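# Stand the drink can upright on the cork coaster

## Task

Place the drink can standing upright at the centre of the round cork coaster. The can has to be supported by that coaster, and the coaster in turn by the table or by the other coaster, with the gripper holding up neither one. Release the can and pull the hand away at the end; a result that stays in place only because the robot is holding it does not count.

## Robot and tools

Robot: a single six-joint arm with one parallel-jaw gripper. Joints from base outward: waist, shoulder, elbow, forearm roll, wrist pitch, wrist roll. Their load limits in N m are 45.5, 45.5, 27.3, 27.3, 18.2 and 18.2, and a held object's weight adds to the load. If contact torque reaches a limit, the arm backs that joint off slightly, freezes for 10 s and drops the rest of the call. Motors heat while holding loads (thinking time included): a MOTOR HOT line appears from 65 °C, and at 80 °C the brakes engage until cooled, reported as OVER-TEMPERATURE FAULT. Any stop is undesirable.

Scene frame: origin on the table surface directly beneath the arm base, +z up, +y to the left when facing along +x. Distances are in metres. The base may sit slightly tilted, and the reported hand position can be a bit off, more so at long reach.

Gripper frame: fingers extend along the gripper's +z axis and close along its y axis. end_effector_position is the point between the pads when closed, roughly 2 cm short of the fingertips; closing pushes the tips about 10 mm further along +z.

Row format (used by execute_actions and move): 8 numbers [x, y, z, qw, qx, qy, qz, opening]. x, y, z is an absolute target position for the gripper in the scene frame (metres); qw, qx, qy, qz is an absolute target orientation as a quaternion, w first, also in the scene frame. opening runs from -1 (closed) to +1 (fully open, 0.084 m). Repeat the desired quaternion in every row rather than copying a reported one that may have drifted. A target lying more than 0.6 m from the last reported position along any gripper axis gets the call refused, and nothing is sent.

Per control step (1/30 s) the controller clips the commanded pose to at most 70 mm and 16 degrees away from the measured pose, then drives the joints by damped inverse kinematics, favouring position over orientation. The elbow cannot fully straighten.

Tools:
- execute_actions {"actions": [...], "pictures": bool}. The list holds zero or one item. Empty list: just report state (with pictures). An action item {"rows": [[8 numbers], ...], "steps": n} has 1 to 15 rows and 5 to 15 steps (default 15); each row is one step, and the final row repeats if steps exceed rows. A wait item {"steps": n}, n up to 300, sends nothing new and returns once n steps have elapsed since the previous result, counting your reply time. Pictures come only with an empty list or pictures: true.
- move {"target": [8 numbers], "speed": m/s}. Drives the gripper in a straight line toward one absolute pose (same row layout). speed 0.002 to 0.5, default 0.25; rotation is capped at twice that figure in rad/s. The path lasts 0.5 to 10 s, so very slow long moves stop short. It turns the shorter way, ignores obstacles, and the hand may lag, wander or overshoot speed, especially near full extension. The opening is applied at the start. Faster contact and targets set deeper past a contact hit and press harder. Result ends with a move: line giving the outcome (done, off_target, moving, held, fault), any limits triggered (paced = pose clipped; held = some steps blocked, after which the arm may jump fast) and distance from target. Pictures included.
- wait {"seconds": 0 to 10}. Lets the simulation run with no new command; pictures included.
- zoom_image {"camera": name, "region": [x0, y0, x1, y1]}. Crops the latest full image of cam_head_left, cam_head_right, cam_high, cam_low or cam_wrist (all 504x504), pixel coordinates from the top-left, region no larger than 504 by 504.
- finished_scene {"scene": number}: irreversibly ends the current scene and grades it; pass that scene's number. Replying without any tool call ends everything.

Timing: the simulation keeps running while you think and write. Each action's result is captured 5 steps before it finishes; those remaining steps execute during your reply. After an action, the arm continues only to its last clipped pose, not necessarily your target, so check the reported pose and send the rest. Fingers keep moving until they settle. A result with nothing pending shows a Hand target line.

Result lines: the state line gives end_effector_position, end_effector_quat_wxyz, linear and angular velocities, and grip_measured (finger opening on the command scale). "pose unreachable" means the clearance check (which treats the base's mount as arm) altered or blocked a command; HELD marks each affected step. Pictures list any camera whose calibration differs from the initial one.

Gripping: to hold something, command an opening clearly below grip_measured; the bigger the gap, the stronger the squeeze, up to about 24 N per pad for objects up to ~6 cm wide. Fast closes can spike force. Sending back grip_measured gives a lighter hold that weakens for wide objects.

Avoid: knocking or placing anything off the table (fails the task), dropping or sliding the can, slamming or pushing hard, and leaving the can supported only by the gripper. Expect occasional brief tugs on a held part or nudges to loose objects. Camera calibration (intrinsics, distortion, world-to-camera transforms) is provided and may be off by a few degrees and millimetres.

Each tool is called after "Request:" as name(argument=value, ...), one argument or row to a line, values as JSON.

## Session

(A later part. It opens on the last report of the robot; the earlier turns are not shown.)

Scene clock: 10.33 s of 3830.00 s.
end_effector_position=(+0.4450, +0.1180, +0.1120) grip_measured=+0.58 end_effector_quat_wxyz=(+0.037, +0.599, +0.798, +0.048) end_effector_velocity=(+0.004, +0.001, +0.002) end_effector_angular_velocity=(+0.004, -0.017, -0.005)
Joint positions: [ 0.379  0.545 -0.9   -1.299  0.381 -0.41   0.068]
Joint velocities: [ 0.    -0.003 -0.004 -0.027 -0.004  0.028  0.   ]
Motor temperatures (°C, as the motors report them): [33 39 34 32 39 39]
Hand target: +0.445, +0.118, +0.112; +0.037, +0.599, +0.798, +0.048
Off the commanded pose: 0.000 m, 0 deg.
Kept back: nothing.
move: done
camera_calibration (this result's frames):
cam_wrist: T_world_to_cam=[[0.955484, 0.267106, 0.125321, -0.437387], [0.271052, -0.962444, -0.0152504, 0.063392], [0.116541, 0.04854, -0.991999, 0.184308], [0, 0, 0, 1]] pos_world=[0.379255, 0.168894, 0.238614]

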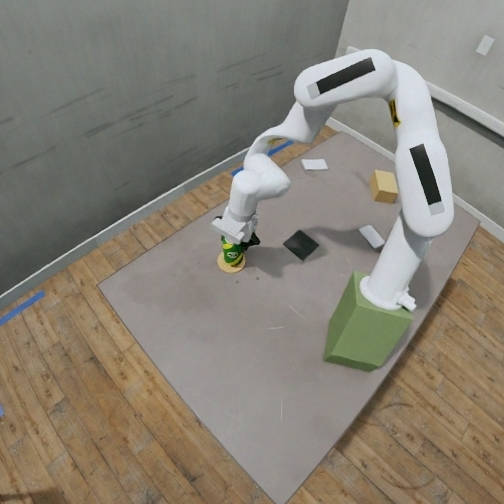

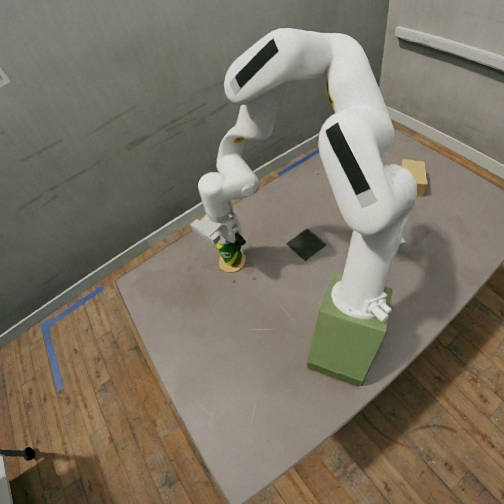

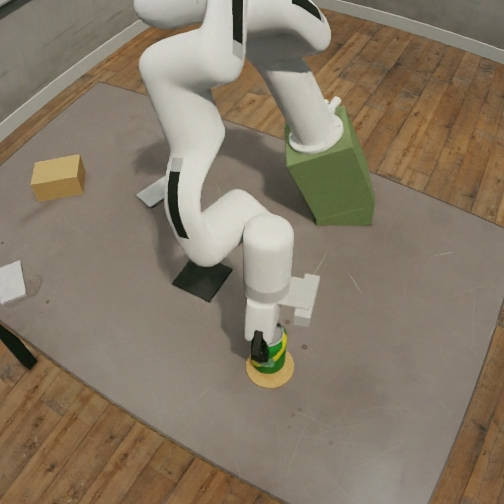

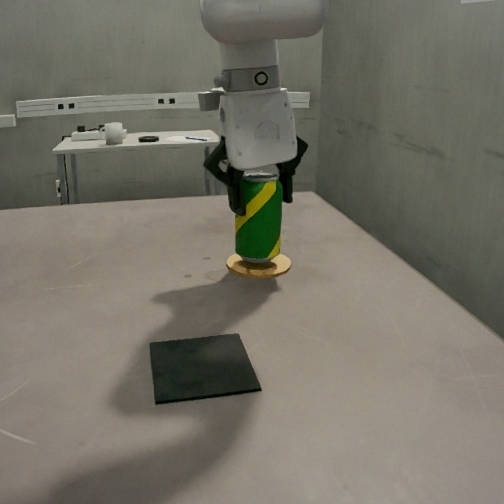

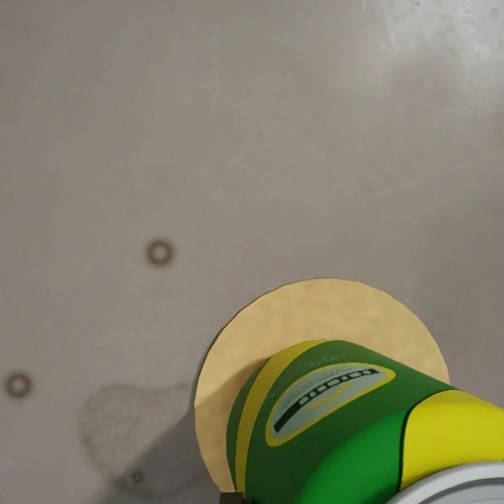

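Request:
move(
  target=[0.444,0.124,0.110,0.037,0.599,0.798,0.048,-0.5],
  speed=0.03,
)

Request:
move(
  target=[0.444,0.124,0.103,0.037,0.599,0.798,0.048,-0.5],
  speed=0.015,
)

Request:
zoom_image(
  camera="cam_low",
  region=[180,100,360,300],
)

Request:
zoom_image(
  camera="cam_head_left",
  region=[190,200,280,290],
)

Scene clock: 11.30 s of 3830.00 s.
end_effector_position=(+0.4440, +0.1240, +0.1100) grip_measured=+0.58 end_effector_quat_wxyz=(+0.037, +0.599, +0.798, +0.048) end_effector_velocity=(+0.002, -0.002, +0.000) end_effector_angular_velocity=(-0.001, -0.002, -0.005)
Joint positions: [ 0.391  0.56  -0.91  -1.304  0.384 -0.392  0.068]
Joint velocities: [-0.003 -0.001 -0.002 -0.001  0.002  0.001 -0.   ]
Motor temperatures (°C, as the motors report them): [33 40 34 32 39 39]
Hand target: +0.444, +0.124, +0.110; +0.037, +0.599, +0.798, +0.048
Off the commanded pose: 0.000 m, 0 deg.
Kept back: nothing.
move: done
camera_calibration (this result's frames):
cam_wrist: T_world_to_cam=[[0.955425, 0.266909, 0.12618, -0.437801], [0.270869, -0.962499, -0.0150214, 0.0694529], [0.117439, 0.0485302, -0.991894, 0.181729], [0, 0, 0, 1]] pos_world=[0.378131, 0.174882, 0.236541]

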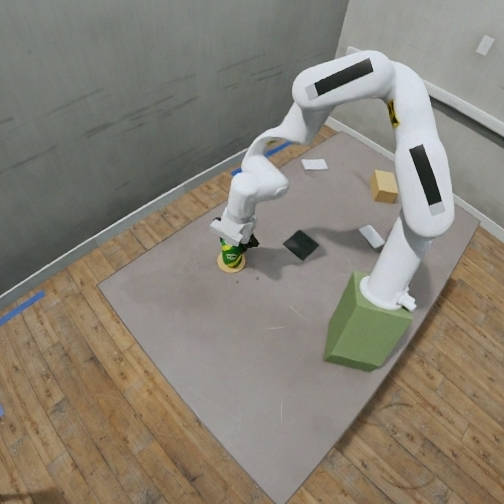

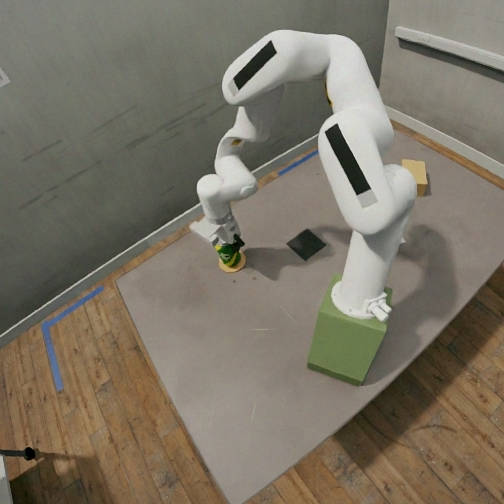

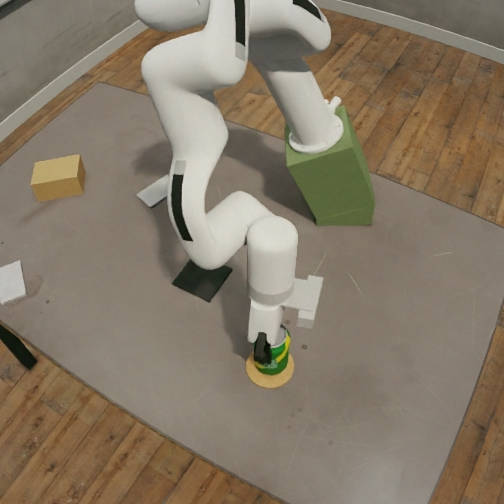

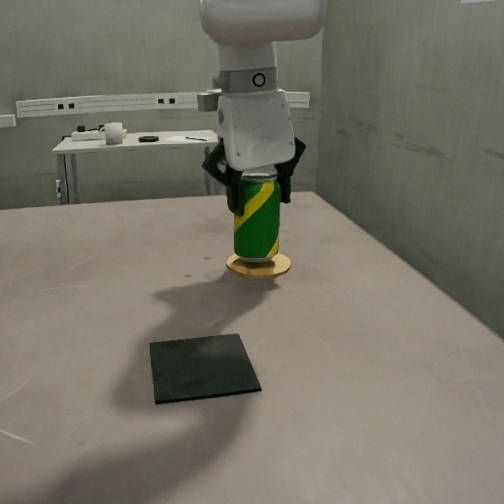

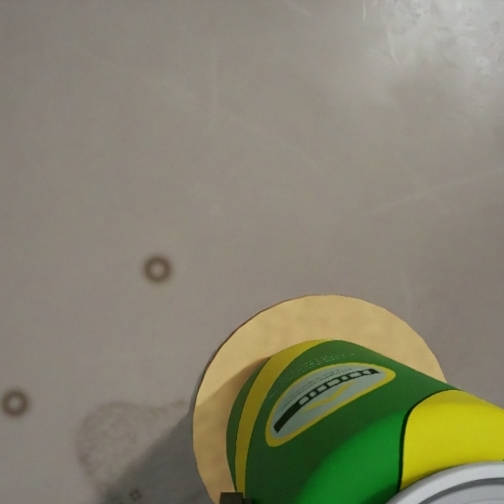

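Scene clock: 12.00 s of 3830.00 s.
end_effector_position=(+0.4440, +0.1240, +0.1030) grip_measured=+0.58 end_effector_quat_wxyz=(+0.037, +0.599, +0.798, +0.048) end_effector_velocity=(+0.002, +0.002, +0.001) end_effector_angular_velocity=(+0.004, -0.005, +0.000)
Joint positions: [ 0.383  0.582 -0.924 -1.329  0.379 -0.372  0.068]
Joint velocities: [ 0.002 -0.    -0.004 -0.003 -0.003  0.003  0.   ]
Motor temperatures (°C, as the motors report them): [33 40 34 32 39 39]
Hand target: +0.444, +0.124, +0.103; +0.037, +0.599, +0.798, +0.048
Off the commanded pose: 0.000 m, 0 deg.
Kept back: nothing.
move: done
camera_calibration (this result's frames):
cam_wrist: T_world_to_cam=[[0.955432, 0.266926, 0.126099, -0.436905], [0.270871, -0.9625, -0.0149323, 0.0693321], [0.117384, 0.0484233, -0.991905, 0.17482], [0, 0, 0, 1]] pos_world=[0.378132, 0.174888, 0.229533]

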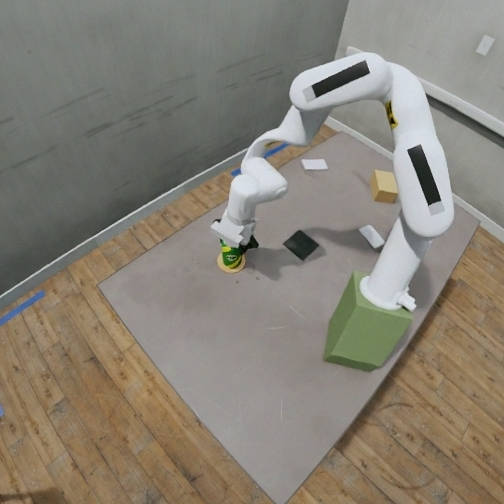

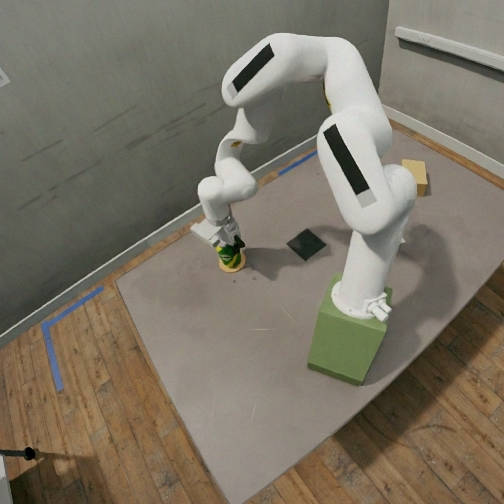

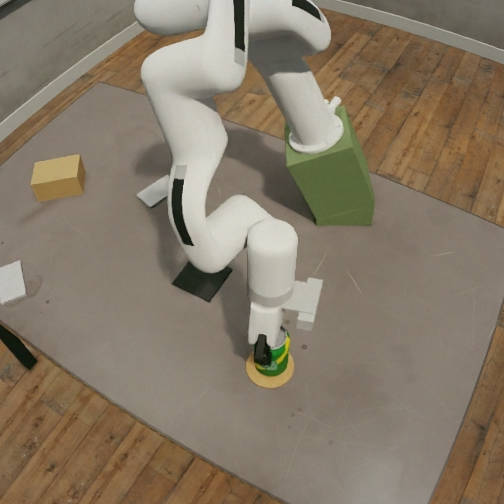

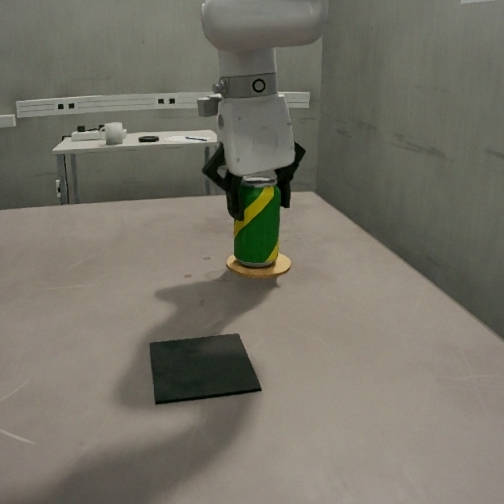

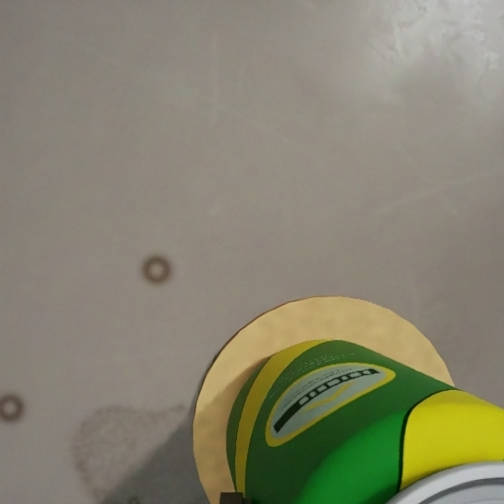

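Region (180, 100, 360, 300) of cam_low's 504x504 image, scaled by 2.520, with more detail than that image has; it fills the left 454 columns of this view, and the rest is white.

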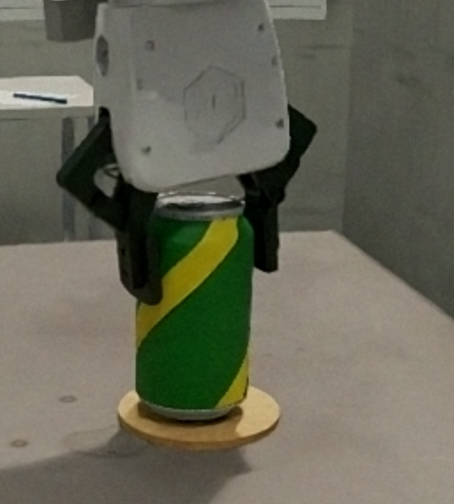

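Region (190, 200, 280, 290) of cam_head_left's 504x504 image, scaled by 5.600, with more detail than that image has.

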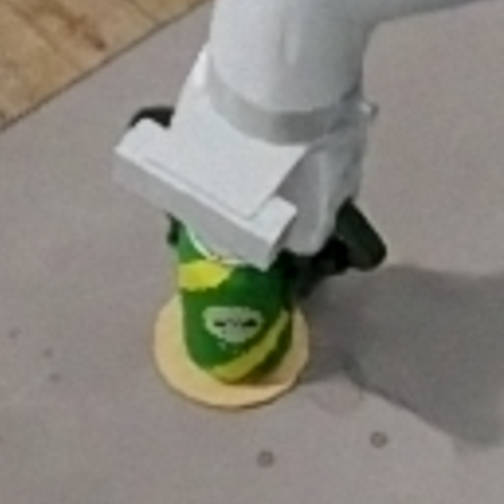

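Request:
move(
  target=[0.447,0.124,0.1005,0.037,0.599,0.798,0.048,-0.5],
  speed=0.01,
)

Request:
move(
  target=[0.447,0.124,0.1005,0.037,0.599,0.798,0.048,1],
)

Request:
move(
  target=[0.449,0.124,0.2,0.037,0.599,0.798,0.048,1],
  speed=0.2,
)

Request:
zoom_image(
  camera="cam_high",
  region=[200,280,340,420],
)

Request:
zoom_image(
  camera="cam_low",
  region=[180,100,360,300],
)

Scene clock: 13.00 s of 3830.00 s.
end_effector_position=(+0.4471, +0.1240, +0.1007) grip_measured=+0.58 end_effector_quat_wxyz=(+0.037, +0.599, +0.798, +0.048) end_effector_velocity=(+0.000, +0.000, +0.000) end_effector_angular_velocity=(+0.000, -0.000, +0.002)
Joint positions: [ 0.38   0.592 -0.937 -1.328  0.378 -0.377  0.068]
Joint velocities: [ 0.001  0.001 -0.001  0.    -0.    -0.002  0.   ]
Motor temperatures (°C, as the motors report them): [33 40 34 32 39 39]
Hand target: +0.447, +0.124, +0.101; +0.037, +0.599, +0.798, +0.048
Off the commanded pose: 0.000 m, 0 deg.
Kept back: nothing.
move: done
camera_calibration (this result's frames):
cam_wrist: T_world_to_cam=[[0.955384, 0.266834, 0.126651, -0.439678], [0.270816, -0.962514, -0.0150176, 0.0685286], [0.117897, 0.0486468, -0.991834, 0.171856], [0, 0, 0, 1]] pos_world=[0.381241, 0.17492, 0.227168]

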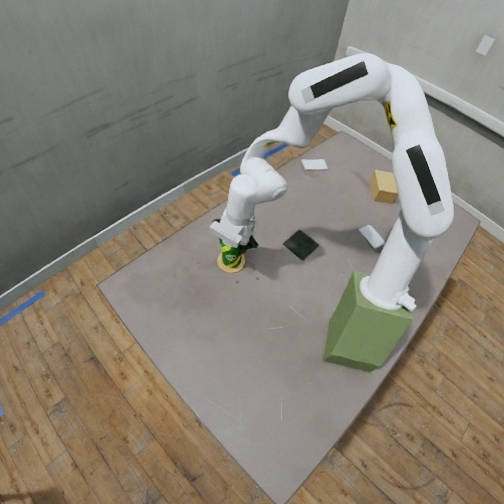

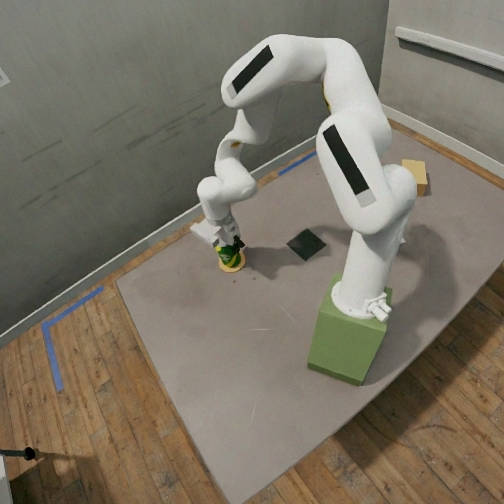

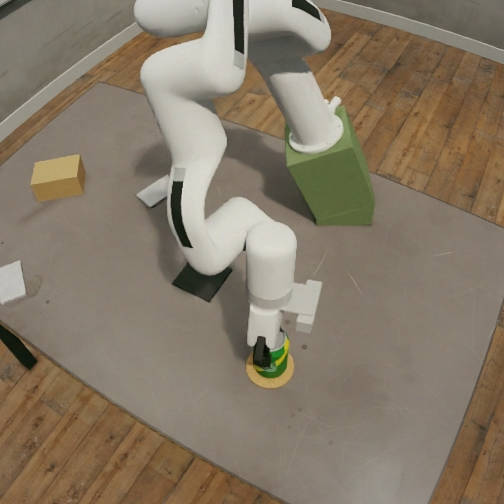

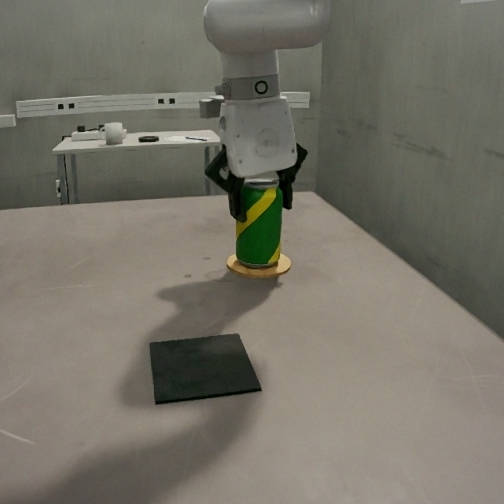

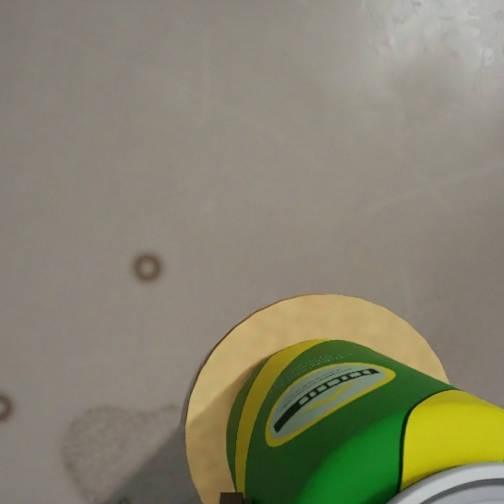

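Scene clock: 13.70 s of 3830.00 s.
end_effector_position=(+0.4470, +0.1240, +0.1005) grip_measured=+1.00 end_effector_quat_wxyz=(+0.037, +0.599, +0.798, +0.048) end_effector_velocity=(+0.000, +0.000, -0.000) end_effector_angular_velocity=(+0.001, -0.000, +0.001)
Joint positions: [ 0.38   0.593 -0.937 -1.328  0.378 -0.377  0.084]
Joint velocities: [-0.     0.    -0.001 -0.    -0.001 -0.001  0.   ]
Motor temperatures (°C, as the motors report them): [33 40 34 32 39 39]
Hand target: +0.447, +0.124, +0.100; +0.037, +0.599, +0.798, +0.048
Off the commanded pose: 0.000 m, 0 deg.
Kept back: nothing.
move: done
camera_calibration (this result's frames):
cam_wrist: T_world_to_cam=[[0.955415, 0.266878, 0.126324, -0.439526], [0.270837, -0.962509, -0.0149529, 0.0685017], [0.117597, 0.0484993, -0.991876, 0.171893], [0, 0, 0, 1]] pos_world=[0.381163, 0.174897, 0.227043]

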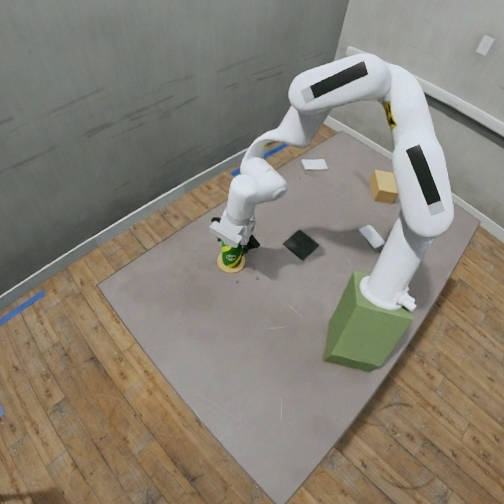

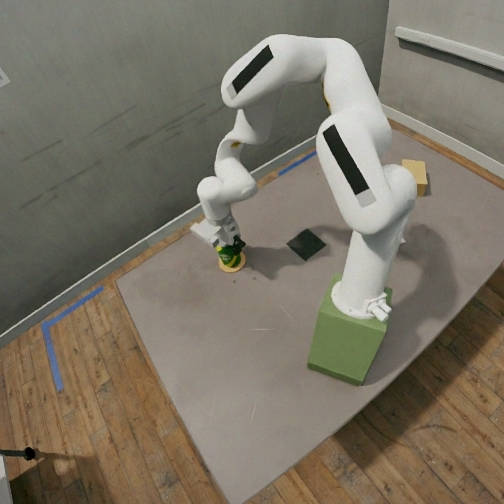

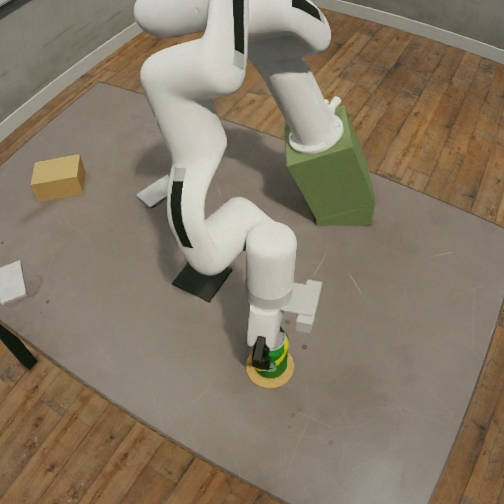

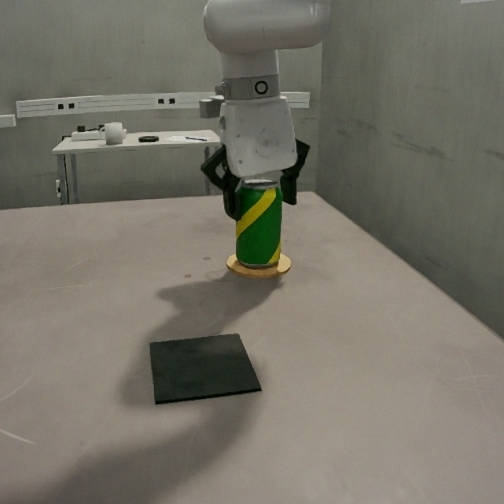

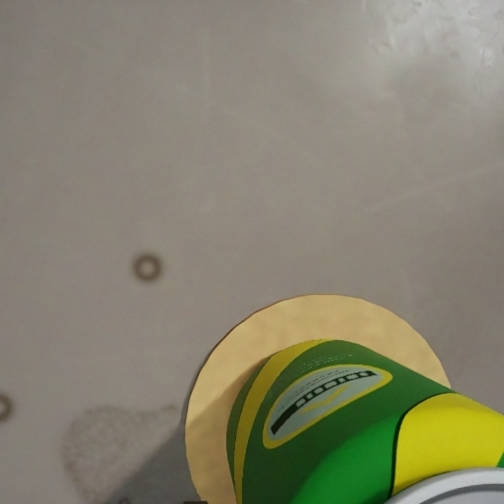

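Scene clock: 14.67 s of 3830.00 s.
end_effector_position=(+0.4483, +0.1239, +0.1996) grip_measured=+1.00 end_effector_quat_wxyz=(+0.037, +0.599, +0.798, +0.048) end_effector_velocity=(+0.004, -0.000, +0.003) end_effector_angular_velocity=(+0.004, -0.006, -0.004)
Joint positions: [ 0.501  0.294 -0.795 -0.953  0.49  -0.669  0.084]
Joint velocities: [ 0.    -0.006 -0.004  0.006  0.001 -0.005  0.   ]
Motor temperatures (°C, as the motors report them): [33 40 34 32 39 39]
Hand target: +0.449, +0.124, +0.200; +0.037, +0.599, +0.798, +0.048
Off the commanded pose: 0.001 m, 0 deg.
Kept back: nothing.
move: done
camera_calibration (this result's frames):
cam_wrist: T_world_to_cam=[[0.955408, 0.267192, 0.125715, -0.453184], [0.27111, -0.962434, -0.0148421, 0.0693343], [0.117026, 0.0482628, -0.991955, 0.270311], [0, 0, 0, 1]] pos_world=[0.382545, 0.174771, 0.326138]

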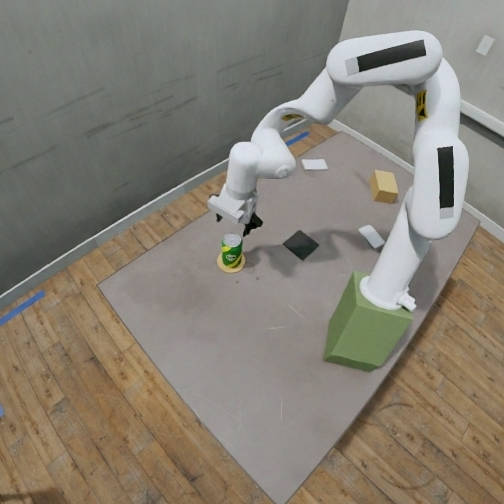

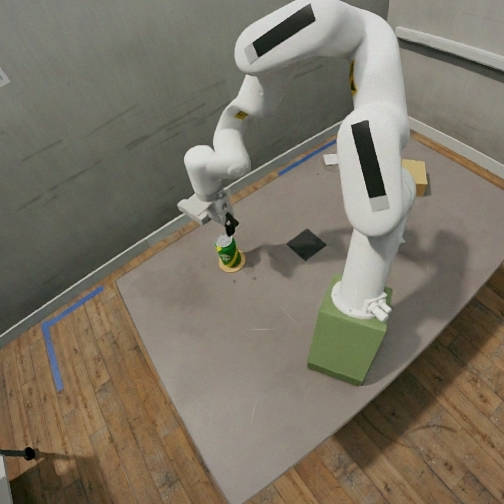

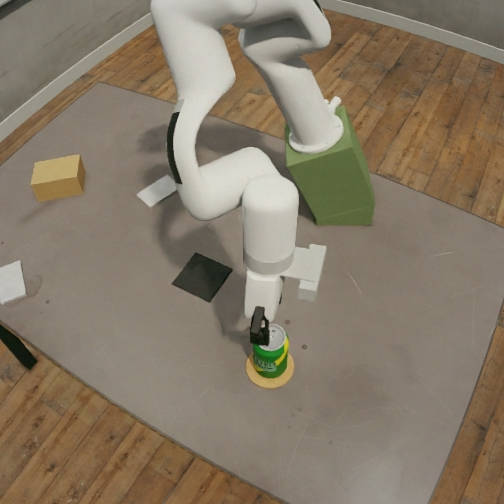

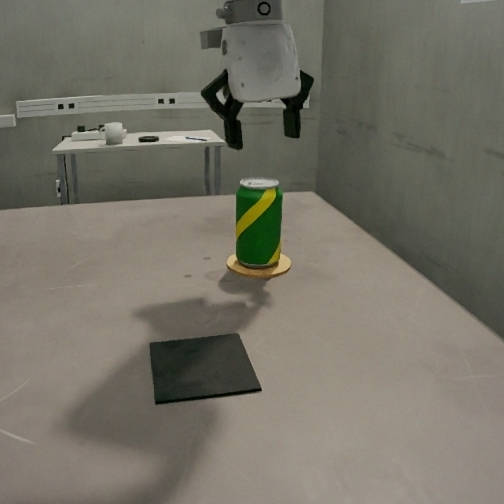

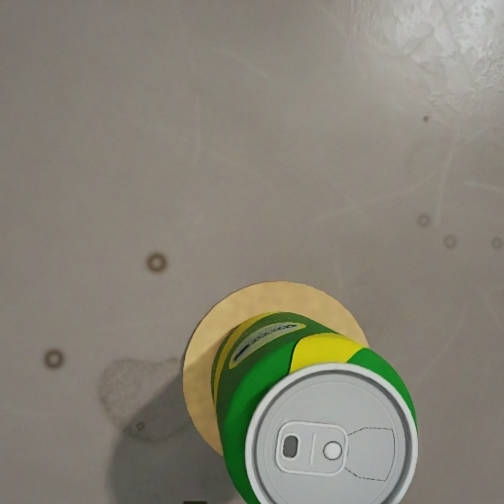

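Region (200, 280, 340, 420) of cam_high's 504x504 image, scaled by 3.600, with more detail than that image has.

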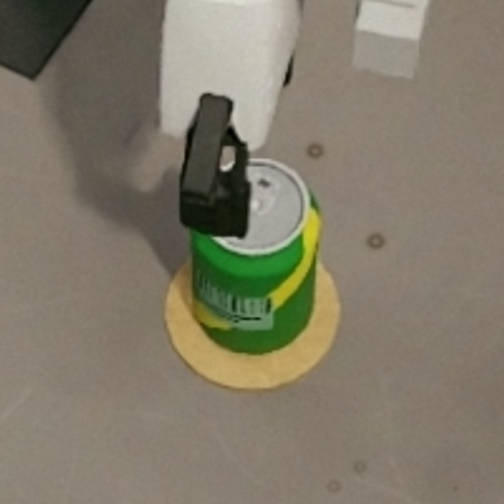

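Region (180, 100, 360, 300) of cam_low's 504x504 image, scaled by 2.520, with more detail than that image has; it fills the left 454 columns of this view, and the rest is white.

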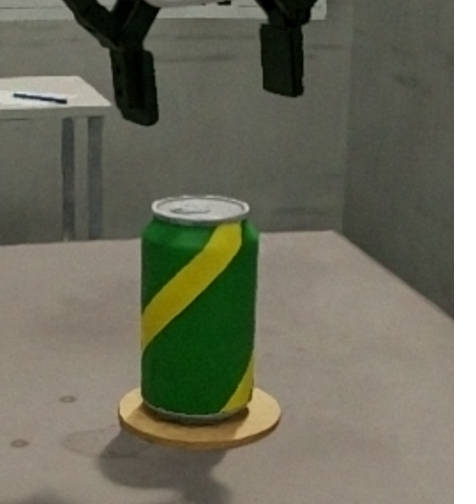

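Centred.

Request:
finished_scene(
  scene=1,
)

The scene is finished: the task was done.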